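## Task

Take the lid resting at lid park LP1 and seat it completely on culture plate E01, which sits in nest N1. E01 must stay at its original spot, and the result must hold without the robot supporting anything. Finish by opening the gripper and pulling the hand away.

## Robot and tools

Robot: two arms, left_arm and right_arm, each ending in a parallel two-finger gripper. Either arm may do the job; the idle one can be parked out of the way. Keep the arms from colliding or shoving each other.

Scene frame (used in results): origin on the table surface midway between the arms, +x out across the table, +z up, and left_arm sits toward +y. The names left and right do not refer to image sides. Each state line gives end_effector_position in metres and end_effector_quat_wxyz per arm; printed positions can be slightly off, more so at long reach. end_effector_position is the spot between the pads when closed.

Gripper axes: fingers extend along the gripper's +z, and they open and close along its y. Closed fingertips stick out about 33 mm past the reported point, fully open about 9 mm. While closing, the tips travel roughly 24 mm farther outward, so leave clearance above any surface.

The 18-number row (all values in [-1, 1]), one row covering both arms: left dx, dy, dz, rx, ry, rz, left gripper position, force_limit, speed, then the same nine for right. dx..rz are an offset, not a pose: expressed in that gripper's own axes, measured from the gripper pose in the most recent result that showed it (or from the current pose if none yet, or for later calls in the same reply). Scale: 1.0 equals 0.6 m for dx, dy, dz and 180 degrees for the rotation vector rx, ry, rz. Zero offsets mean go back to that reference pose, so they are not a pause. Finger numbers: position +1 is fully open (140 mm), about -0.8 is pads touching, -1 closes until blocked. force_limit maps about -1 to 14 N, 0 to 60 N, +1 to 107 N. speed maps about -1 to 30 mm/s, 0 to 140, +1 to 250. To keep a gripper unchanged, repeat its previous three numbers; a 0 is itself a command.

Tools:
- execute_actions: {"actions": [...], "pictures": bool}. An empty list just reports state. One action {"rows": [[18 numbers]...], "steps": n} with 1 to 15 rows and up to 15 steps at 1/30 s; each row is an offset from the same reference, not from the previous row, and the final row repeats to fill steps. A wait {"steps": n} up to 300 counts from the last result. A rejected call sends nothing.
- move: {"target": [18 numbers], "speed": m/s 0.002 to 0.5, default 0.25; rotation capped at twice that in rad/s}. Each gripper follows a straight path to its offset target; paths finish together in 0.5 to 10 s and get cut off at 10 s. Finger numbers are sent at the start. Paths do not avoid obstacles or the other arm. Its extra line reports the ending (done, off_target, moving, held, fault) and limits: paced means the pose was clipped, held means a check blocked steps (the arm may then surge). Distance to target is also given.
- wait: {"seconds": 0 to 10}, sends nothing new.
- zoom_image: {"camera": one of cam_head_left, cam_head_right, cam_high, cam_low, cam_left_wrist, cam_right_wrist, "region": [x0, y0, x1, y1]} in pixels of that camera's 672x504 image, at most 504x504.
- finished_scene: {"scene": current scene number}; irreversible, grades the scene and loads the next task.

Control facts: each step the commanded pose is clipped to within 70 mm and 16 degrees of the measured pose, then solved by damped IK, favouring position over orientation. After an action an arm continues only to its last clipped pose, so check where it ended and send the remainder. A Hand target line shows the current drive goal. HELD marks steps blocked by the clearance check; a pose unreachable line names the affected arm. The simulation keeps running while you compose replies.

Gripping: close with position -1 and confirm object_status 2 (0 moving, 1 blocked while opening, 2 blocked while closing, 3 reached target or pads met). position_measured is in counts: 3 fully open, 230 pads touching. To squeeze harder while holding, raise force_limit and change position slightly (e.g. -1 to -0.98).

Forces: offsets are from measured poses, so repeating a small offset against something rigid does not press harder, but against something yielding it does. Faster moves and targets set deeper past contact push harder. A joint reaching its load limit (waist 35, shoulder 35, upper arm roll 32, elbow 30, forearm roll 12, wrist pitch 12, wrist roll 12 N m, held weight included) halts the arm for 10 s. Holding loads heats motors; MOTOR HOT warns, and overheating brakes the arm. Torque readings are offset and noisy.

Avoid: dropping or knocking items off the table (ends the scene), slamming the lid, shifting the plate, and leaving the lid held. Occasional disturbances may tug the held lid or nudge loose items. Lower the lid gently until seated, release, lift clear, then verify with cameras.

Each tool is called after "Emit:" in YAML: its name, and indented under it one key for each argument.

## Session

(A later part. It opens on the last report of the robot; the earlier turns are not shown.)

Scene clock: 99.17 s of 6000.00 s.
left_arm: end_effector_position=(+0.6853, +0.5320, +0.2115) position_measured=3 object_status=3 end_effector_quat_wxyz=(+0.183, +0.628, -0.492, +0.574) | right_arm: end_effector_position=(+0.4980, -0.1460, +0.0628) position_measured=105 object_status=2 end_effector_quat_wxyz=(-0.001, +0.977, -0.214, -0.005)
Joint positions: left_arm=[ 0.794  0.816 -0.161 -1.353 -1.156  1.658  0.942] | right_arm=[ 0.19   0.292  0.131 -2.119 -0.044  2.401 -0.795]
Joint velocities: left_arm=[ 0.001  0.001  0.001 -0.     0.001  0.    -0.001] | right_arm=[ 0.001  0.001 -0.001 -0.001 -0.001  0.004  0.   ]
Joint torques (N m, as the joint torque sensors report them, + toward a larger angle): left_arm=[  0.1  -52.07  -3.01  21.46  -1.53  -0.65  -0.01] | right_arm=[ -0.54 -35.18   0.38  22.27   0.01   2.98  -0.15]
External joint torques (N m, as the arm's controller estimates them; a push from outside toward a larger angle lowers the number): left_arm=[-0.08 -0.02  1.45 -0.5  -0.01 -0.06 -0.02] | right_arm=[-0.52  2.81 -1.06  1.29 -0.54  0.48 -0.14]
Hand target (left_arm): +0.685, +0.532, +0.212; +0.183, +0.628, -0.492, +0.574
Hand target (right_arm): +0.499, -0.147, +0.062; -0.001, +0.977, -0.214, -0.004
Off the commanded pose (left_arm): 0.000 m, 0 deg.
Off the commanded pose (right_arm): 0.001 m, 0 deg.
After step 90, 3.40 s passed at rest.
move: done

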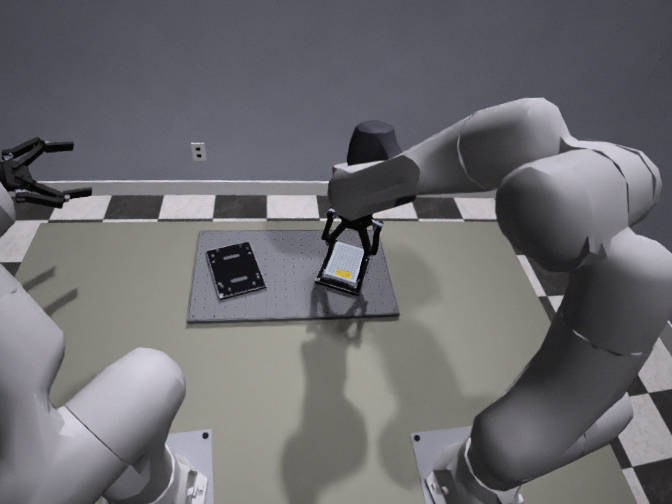

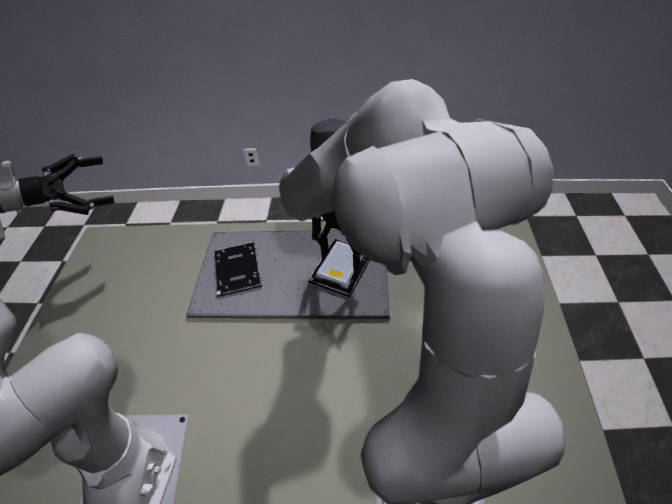

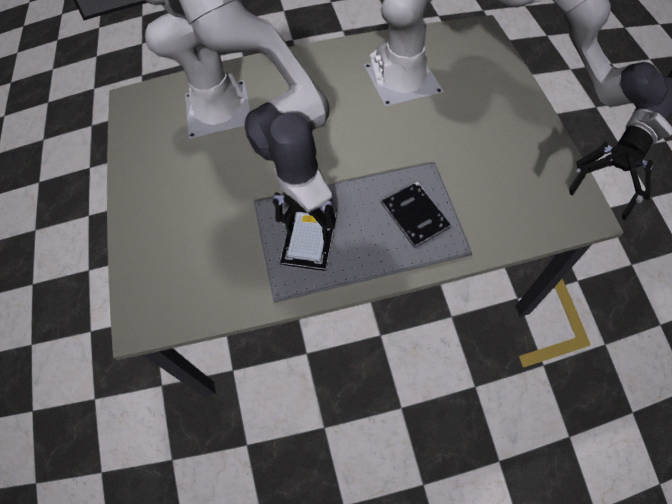

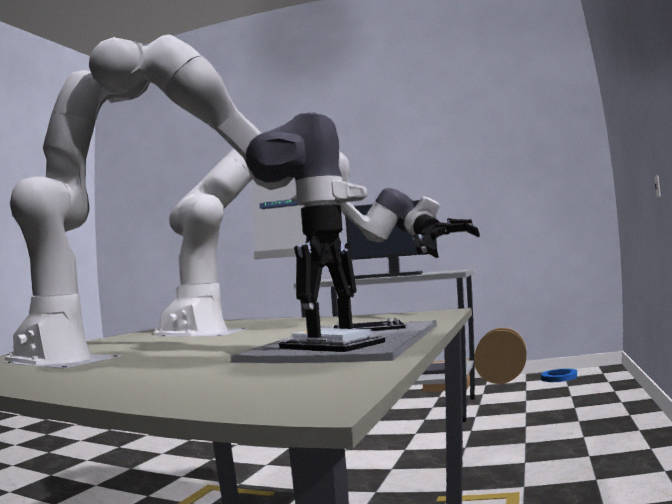

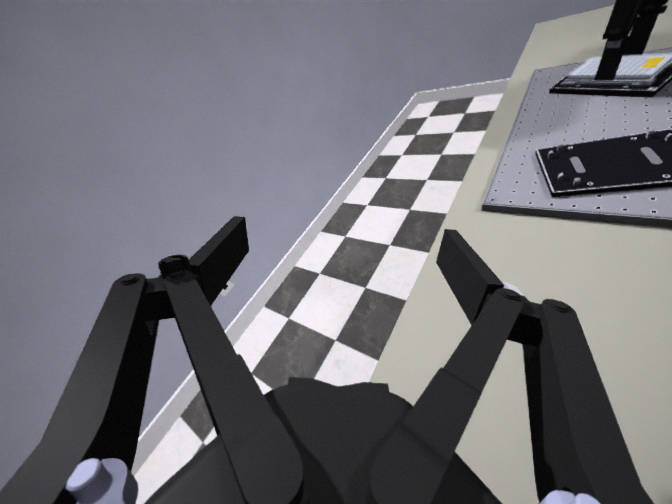

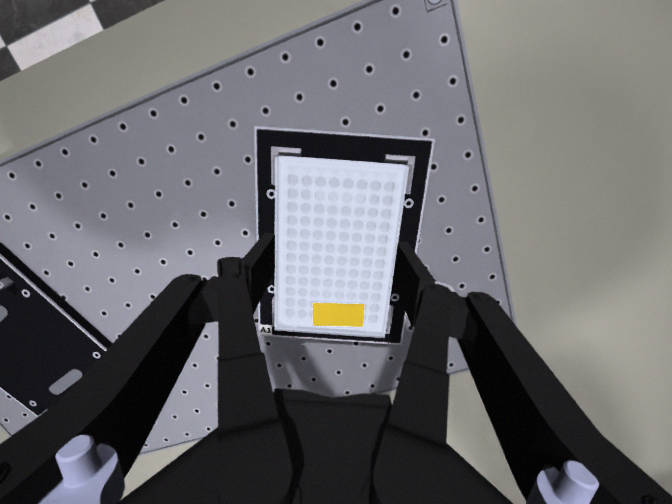

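Emit:
move:
  target: [0,0,0,0,0,0,1,0,0, 0.0015,0.0005,0.005,0,0,0,-1,0,-0.8]
  speed: 0.005

Scene clock: 104.07 s of 6000.00 s.
left_arm: end_effector_position=(+0.6853, +0.5320, +0.2115) position_measured=3 object_status=3 end_effector_quat_wxyz=(+0.183, +0.628, -0.492, +0.574) | right_arm: end_effector_position=(+0.4982, -0.1459, +0.0623) position_measured=105 object_status=2 end_effector_quat_wxyz=(-0.001, +0.977, -0.214, -0.005)
Joint positions: left_arm=[ 0.794  0.816 -0.161 -1.353 -1.156  1.658  0.942] | right_arm=[ 0.19   0.293  0.131 -2.119 -0.045  2.402 -0.795]
Joint velocities: left_arm=[-0.002 -0.     0.001  0.     0.001  0.001  0.   ] | right_arm=[ 0.     0.    -0.    -0.001  0.    -0.001 -0.   ]
Joint torques (N m, as the joint torque sensors report them, + toward a larger angle): left_arm=[  0.27 -51.92  -3.36  21.14  -1.57  -0.67   0.  ] | right_arm=[ -0.23 -33.05   0.39  22.61   0.25   3.33  -0.18]
External joint torques (N m, as the arm's controller estimates them; a push from outside toward a larger angle lowers the number): left_arm=[ 0.39  0.16  1.29 -0.84 -0.04 -0.06  0.  ] | right_arm=[-0.14  4.82 -1.    1.71 -0.31  0.83 -0.18]
Hand target (left_arm): +0.685, +0.532, +0.212; +0.183, +0.628, -0.492, +0.574
Hand target (right_arm): +0.499, -0.147, +0.060; -0.001, +0.977, -0.214, -0.005
Off the commanded pose (left_arm): 0.000 m, 0 deg.
Off the commanded pose (right_arm): 0.003 m, 0 deg.
After step 90, 1.07 s passed at rest.
move: done

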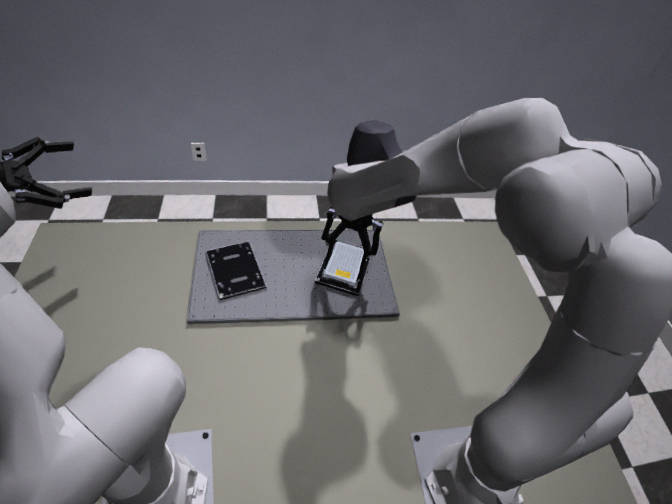

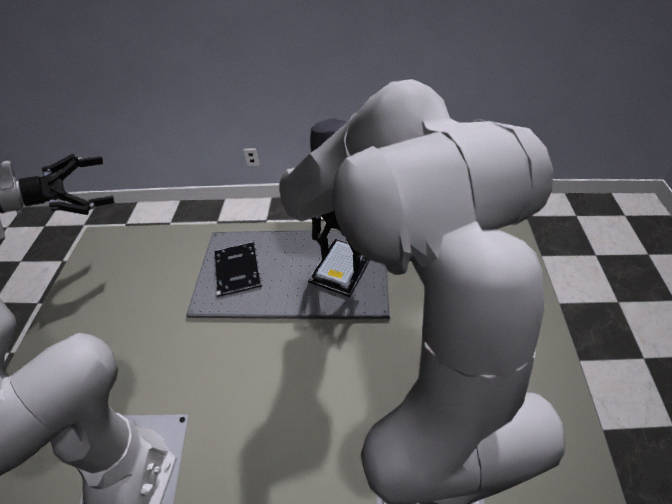

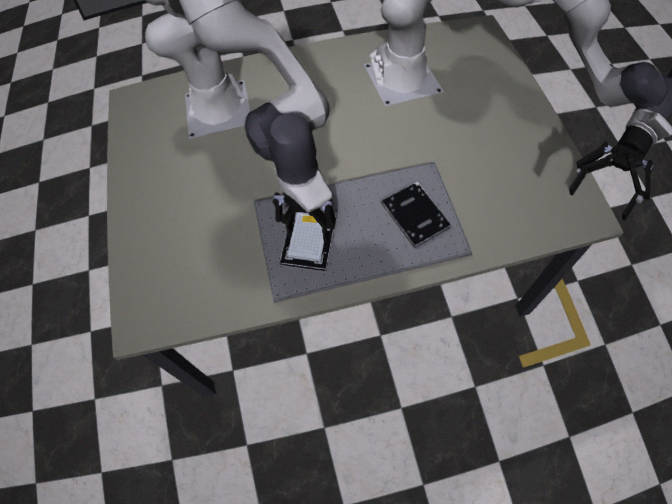

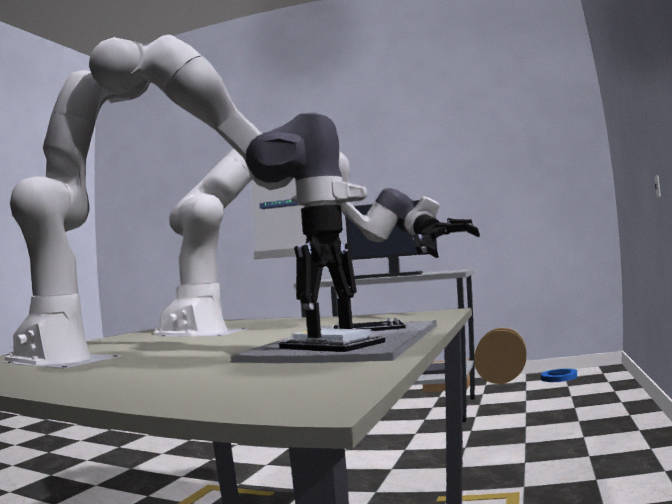

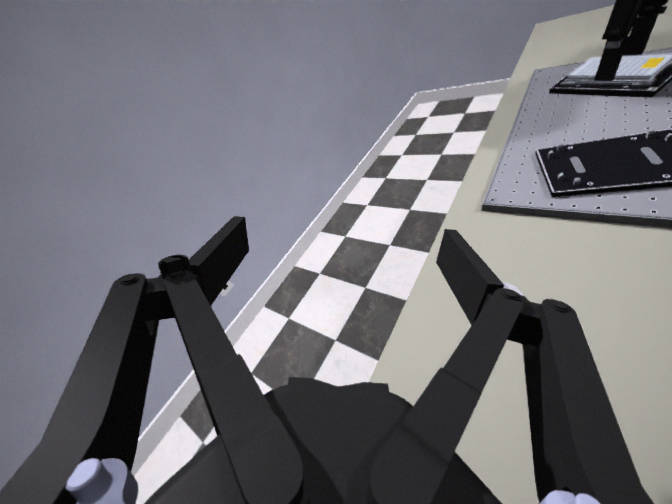

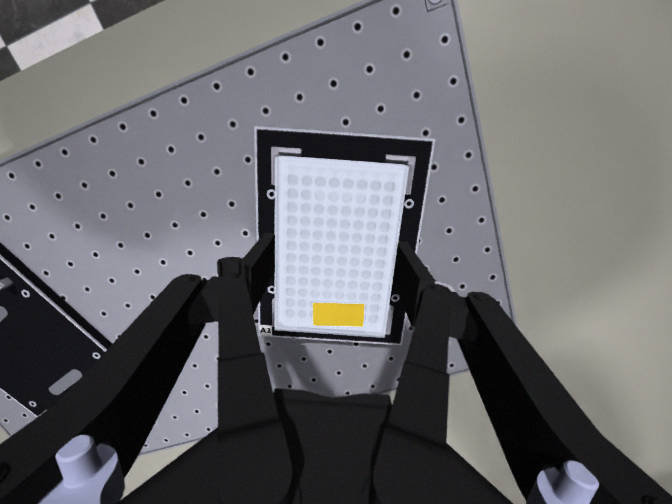

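Seated (z stopped at 0.0623, consistent with +10 mm above grasp height). Release.

Emit:
execute_actions:
  actions:
    - {"rows": [[0,0,0,0,0,0,1,0,0, 0,0,0,0,0,0,0.45,0,-0.5]], "steps": 12}
  pictures: false

Emit:
move:
  target: [0,0,0,0,0,0,1,0,0, 0,0,-0.15,0,0,0,0.45,0,-0.5]
  speed: 0.12

Scene clock: 106.43 s of 6000.00 s.
left_arm: end_effector_position=(+0.6853, +0.5320, +0.2115) position_measured=3 object_status=3 end_effector_quat_wxyz=(+0.183, +0.628, -0.492, +0.574) | right_arm: end_effector_position=(+0.4982, -0.1459, +0.0624) position_measured=72 object_status=0 end_effector_quat_wxyz=(-0.001, +0.977, -0.214, -0.005)
Joint positions: left_arm=[ 0.794  0.816 -0.161 -1.353 -1.156  1.658  0.942] | right_arm=[ 0.19   0.293  0.131 -2.119 -0.045  2.402 -0.795]
Joint velocities: left_arm=[-0.     0.001  0.001  0.     0.001 -0.    -0.   ] | right_arm=[ 0.001 -0.    -0.    -0.     0.    -0.    -0.001]
Joint torques (N m, as the joint torque sensors report them, + toward a larger angle): left_arm=[  0.21 -52.14  -3.5   21.64  -1.53  -0.64  -0.07] | right_arm=[ -0.16 -36.12   1.04  22.23   0.56   2.67  -0.12]
External joint torques (N m, as the arm's controller estimates them; a push from outside toward a larger angle lowers the number): left_arm=[ 0.12 -0.11  1.02 -0.34 -0.01 -0.05 -0.07] | right_arm=[-0.2   1.86 -0.47  1.28  0.01  0.17 -0.12]
Hand target (left_arm): +0.685, +0.532, +0.212; +0.183, +0.628, -0.492, +0.574
Hand target (right_arm): +0.498, -0.146, +0.062; -0.001, +0.977, -0.214, -0.005
Off the commanded pose (left_arm): 0.000 m, 0 deg.
Off the commanded pose (right_arm): 0.000 m, 0 deg.
Steps of this call (steps 1 to 59: nothing new was sent; steps 60 to 71: all 12 steps of this action). Readings (end_effector_position | what the end effector reports):
60: left_arm (+0.6853, +0.5320, +0.2115) | right_arm (+0.4982, -0.1459, +0.0624) | left_arm position_measured=3 object_status=3 | right_arm position_measured=105 object_status=0
61: left_arm (+0.6853, +0.5320, +0.2115) | right_arm (+0.4982, -0.1459, +0.0624) | left_arm position_measured=3 object_status=3 | right_arm position_measured=105 object_status=0
63: left_arm (+0.6853, +0.5320, +0.2115) | right_arm (+0.4982, -0.1459, +0.0624) | left_arm position_measured=3 object_status=3 | right_arm position_measured=92 object_status=0
67: left_arm (+0.6853, +0.5320, +0.2115) | right_arm (+0.4982, -0.1459, +0.0624) | left_arm position_measured=3 object_status=3 | right_arm position_measured=74 object_status=0
71: the state above

Scene clock: 108.00 s of 6000.00 s.
left_arm: end_effector_position=(+0.6853, +0.5320, +0.2115) position_measured=3 object_status=3 end_effector_quat_wxyz=(+0.183, +0.628, -0.492, +0.574) | right_arm: end_effector_position=(+0.4983, -0.1457, +0.1523) position_measured=72 object_status=3 end_effector_quat_wxyz=(-0.003, +0.976, -0.217, -0.003)
Joint positions: left_arm=[ 0.794  0.816 -0.161 -1.353 -1.156  1.658  0.942] | right_arm=[ 0.19   0.151  0.132 -2.058 -0.014  2.205 -0.81 ]
Joint velocities: left_arm=[ 0.    -0.     0.    -0.     0.001  0.     0.003] | right_arm=[-0.002 -0.001 -0.    -0.    -0.002 -0.011 -0.006]
Joint torques (N m, as the joint torque sensors report them, + toward a larger angle): left_arm=[  0.35 -52.2   -3.56  21.59  -1.57  -0.63  -0.06] | right_arm=[ -0.62 -33.27   0.62  24.54   1.12   2.26  -0.44]
External joint torques (N m, as the arm's controller estimates them; a push from outside toward a larger angle lowers the number): left_arm=[ 0.23 -0.27  0.92 -0.32 -0.06 -0.04 -0.07] | right_arm=[-0.55  2.21 -0.08  1.53  0.45 -0.27 -0.44]
Hand target (left_arm): +0.685, +0.532, +0.212; +0.183, +0.628, -0.492, +0.574
Hand target (right_arm): +0.497, -0.146, +0.152; -0.003, +0.977, -0.214, -0.006
Off the commanded pose (left_arm): 0.000 m, 0 deg.
Off the commanded pose (right_arm): 0.001 m, 0 deg.
move: done

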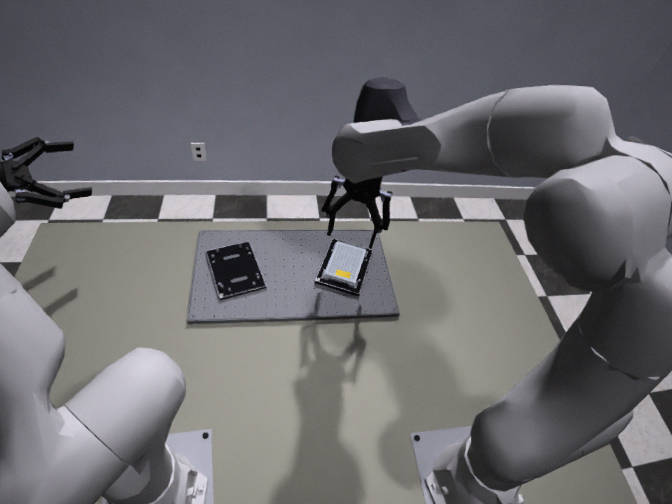

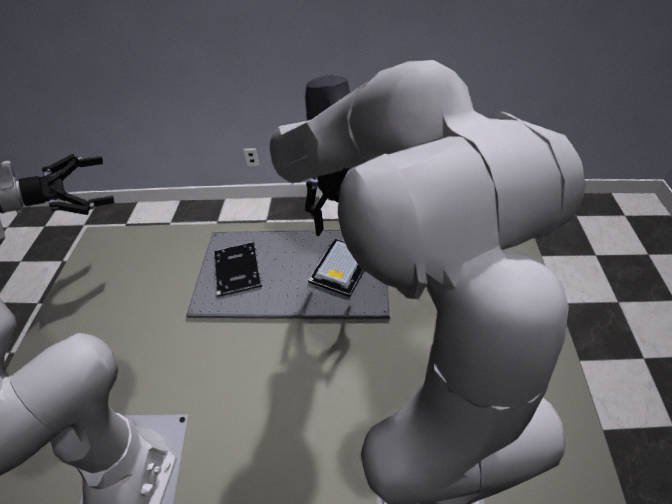

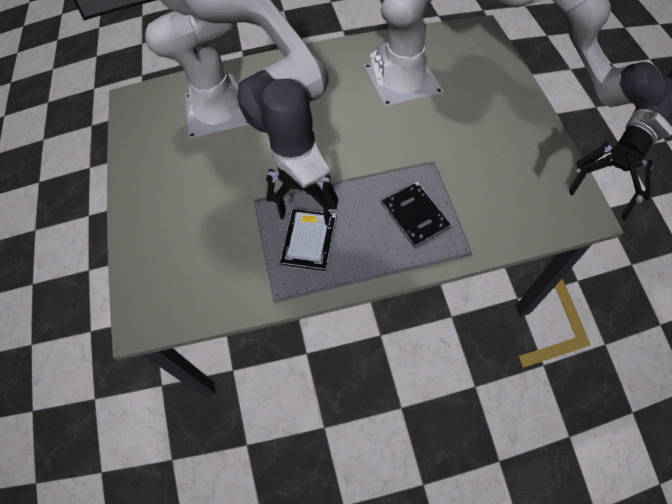

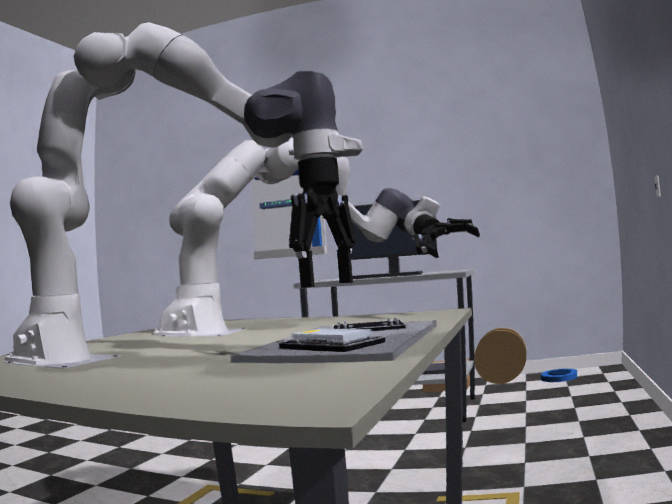

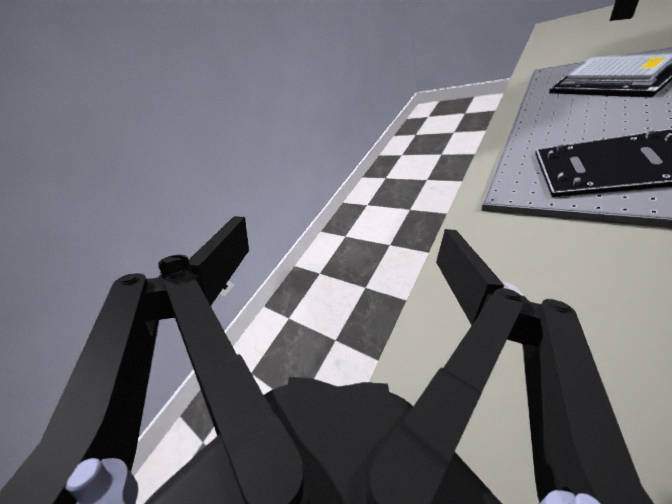

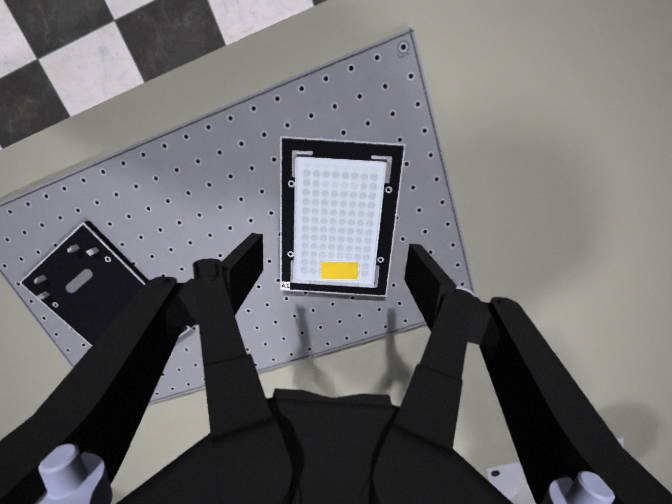

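Emit:
move:
  target: [0,0,0,0,0,0,1,0,0, -0.1,0.2,-0.1,0,0,0,0.45,0,-0.5]
  speed: 0.2

Emit:
zoom_image:
  camera: "cam_low"
  region: [270, 295, 400, 355]

Emit:
zoom_image:
  camera: "cam_left_wrist"
  region: [530, 20, 672, 110]

Scene clock: 111.40 s of 6000.00 s.
left_arm: end_effector_position=(+0.6853, +0.5320, +0.2115) position_measured=3 object_status=3 end_effector_quat_wxyz=(+0.183, +0.628, -0.492, +0.574) | right_arm: end_effector_position=(+0.3947, -0.2290, +0.2091) position_measured=72 object_status=3 end_effector_quat_wxyz=(-0.006, +0.975, -0.223, -0.002)
Joint positions: left_arm=[ 0.794  0.816 -0.161 -1.353 -1.156  1.658  0.942] | right_arm=[ 0.145 -0.276  0.062 -2.401  0.035  2.125 -0.939]
Joint velocities: left_arm=[-0.    -0.001  0.    -0.     0.001 -0.    -0.001] | right_arm=[ 0.    -0.002 -0.001 -0.001  0.    -0.005 -0.028]
Joint torques (N m, as the joint torque sensors report them, + toward a larger angle): left_arm=[  0.56 -51.78  -3.83  21.74  -1.55  -0.6   -0.04] | right_arm=[  0.97 -21.29  -2.65  24.3    1.17   2.37  -0.45]
External joint torques (N m, as the arm's controller estimates them; a push from outside toward a larger angle lowers the number): left_arm=[ 0.51  0.2   0.71 -0.19 -0.04  0.   -0.04] | right_arm=[ 0.98  0.5  -1.92  0.56  0.45 -0.17 -0.45]
Hand target (left_arm): +0.685, +0.532, +0.212; +0.183, +0.628, -0.492, +0.574
Hand target (right_arm): +0.393, -0.229, +0.209; -0.006, +0.976, -0.216, -0.004
Off the commanded pose (left_arm): 0.000 m, 0 deg.
Off the commanded pose (right_arm): 0.003 m, 1 deg.
move: done

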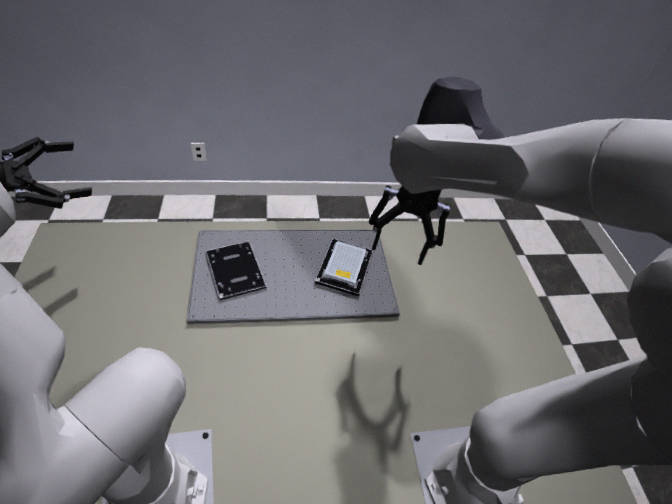

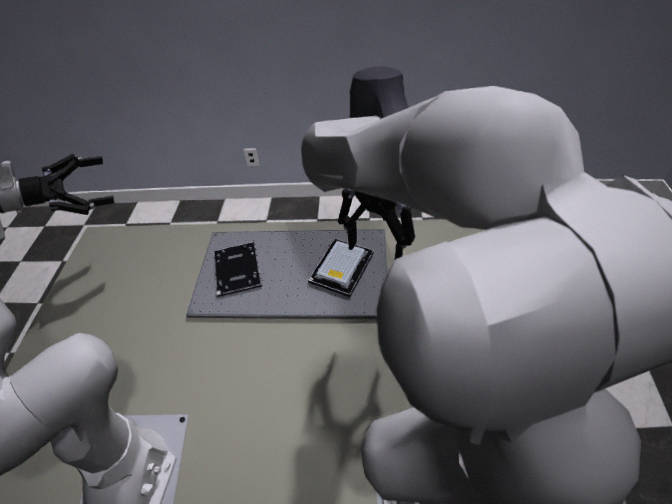

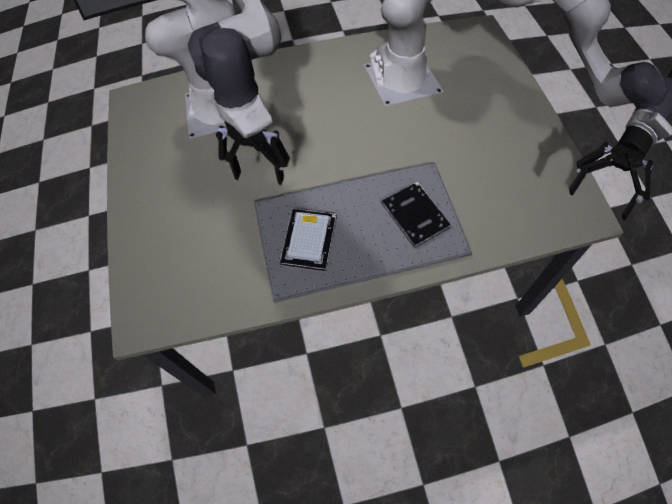

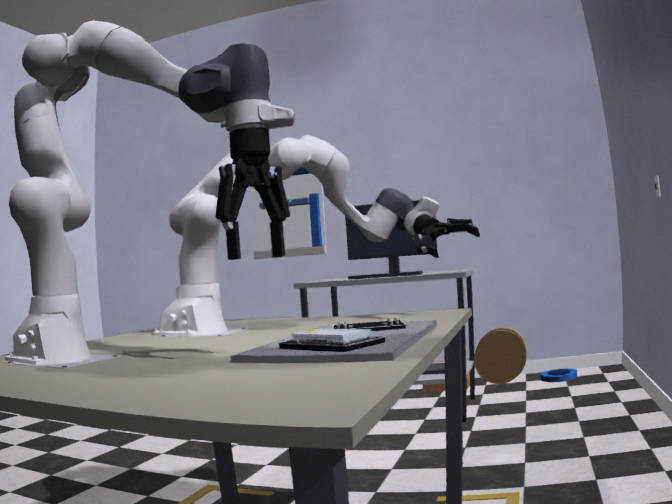

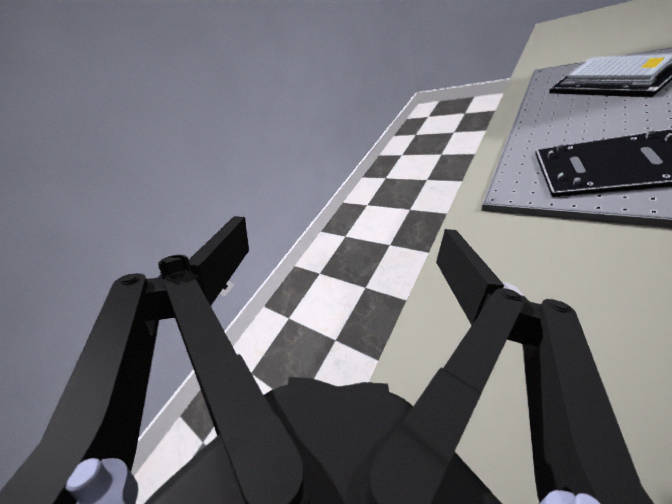

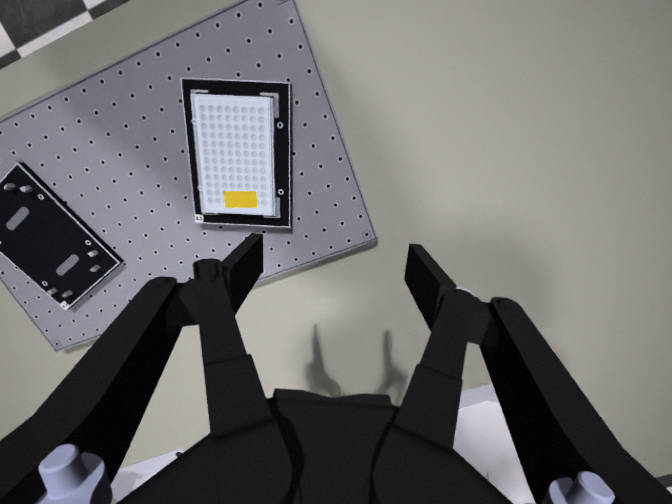

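Region (270, 295, 400, 355) of cam_low's 672x504 image, scaled by 3.877, with more detail than that image has; it fills the top 233 rows of this view, and the rest is white.

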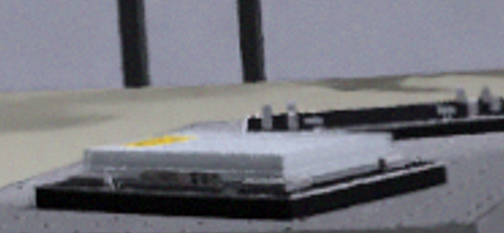

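Region (530, 20, 672, 110) of cam_left_wrist's 672x504 image, scaled by 3.549, with more detail than that image has; it fills the top 319 rows of this view, and the rest is white.

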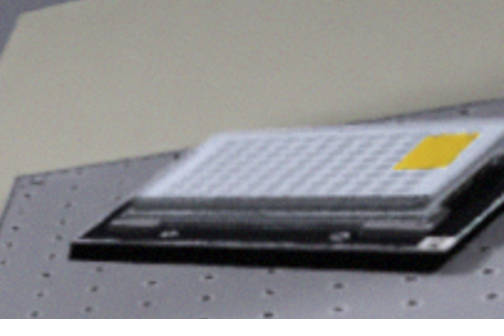

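Emit:
finished_scene:
  scene: 2

The scene is finished: the task was done.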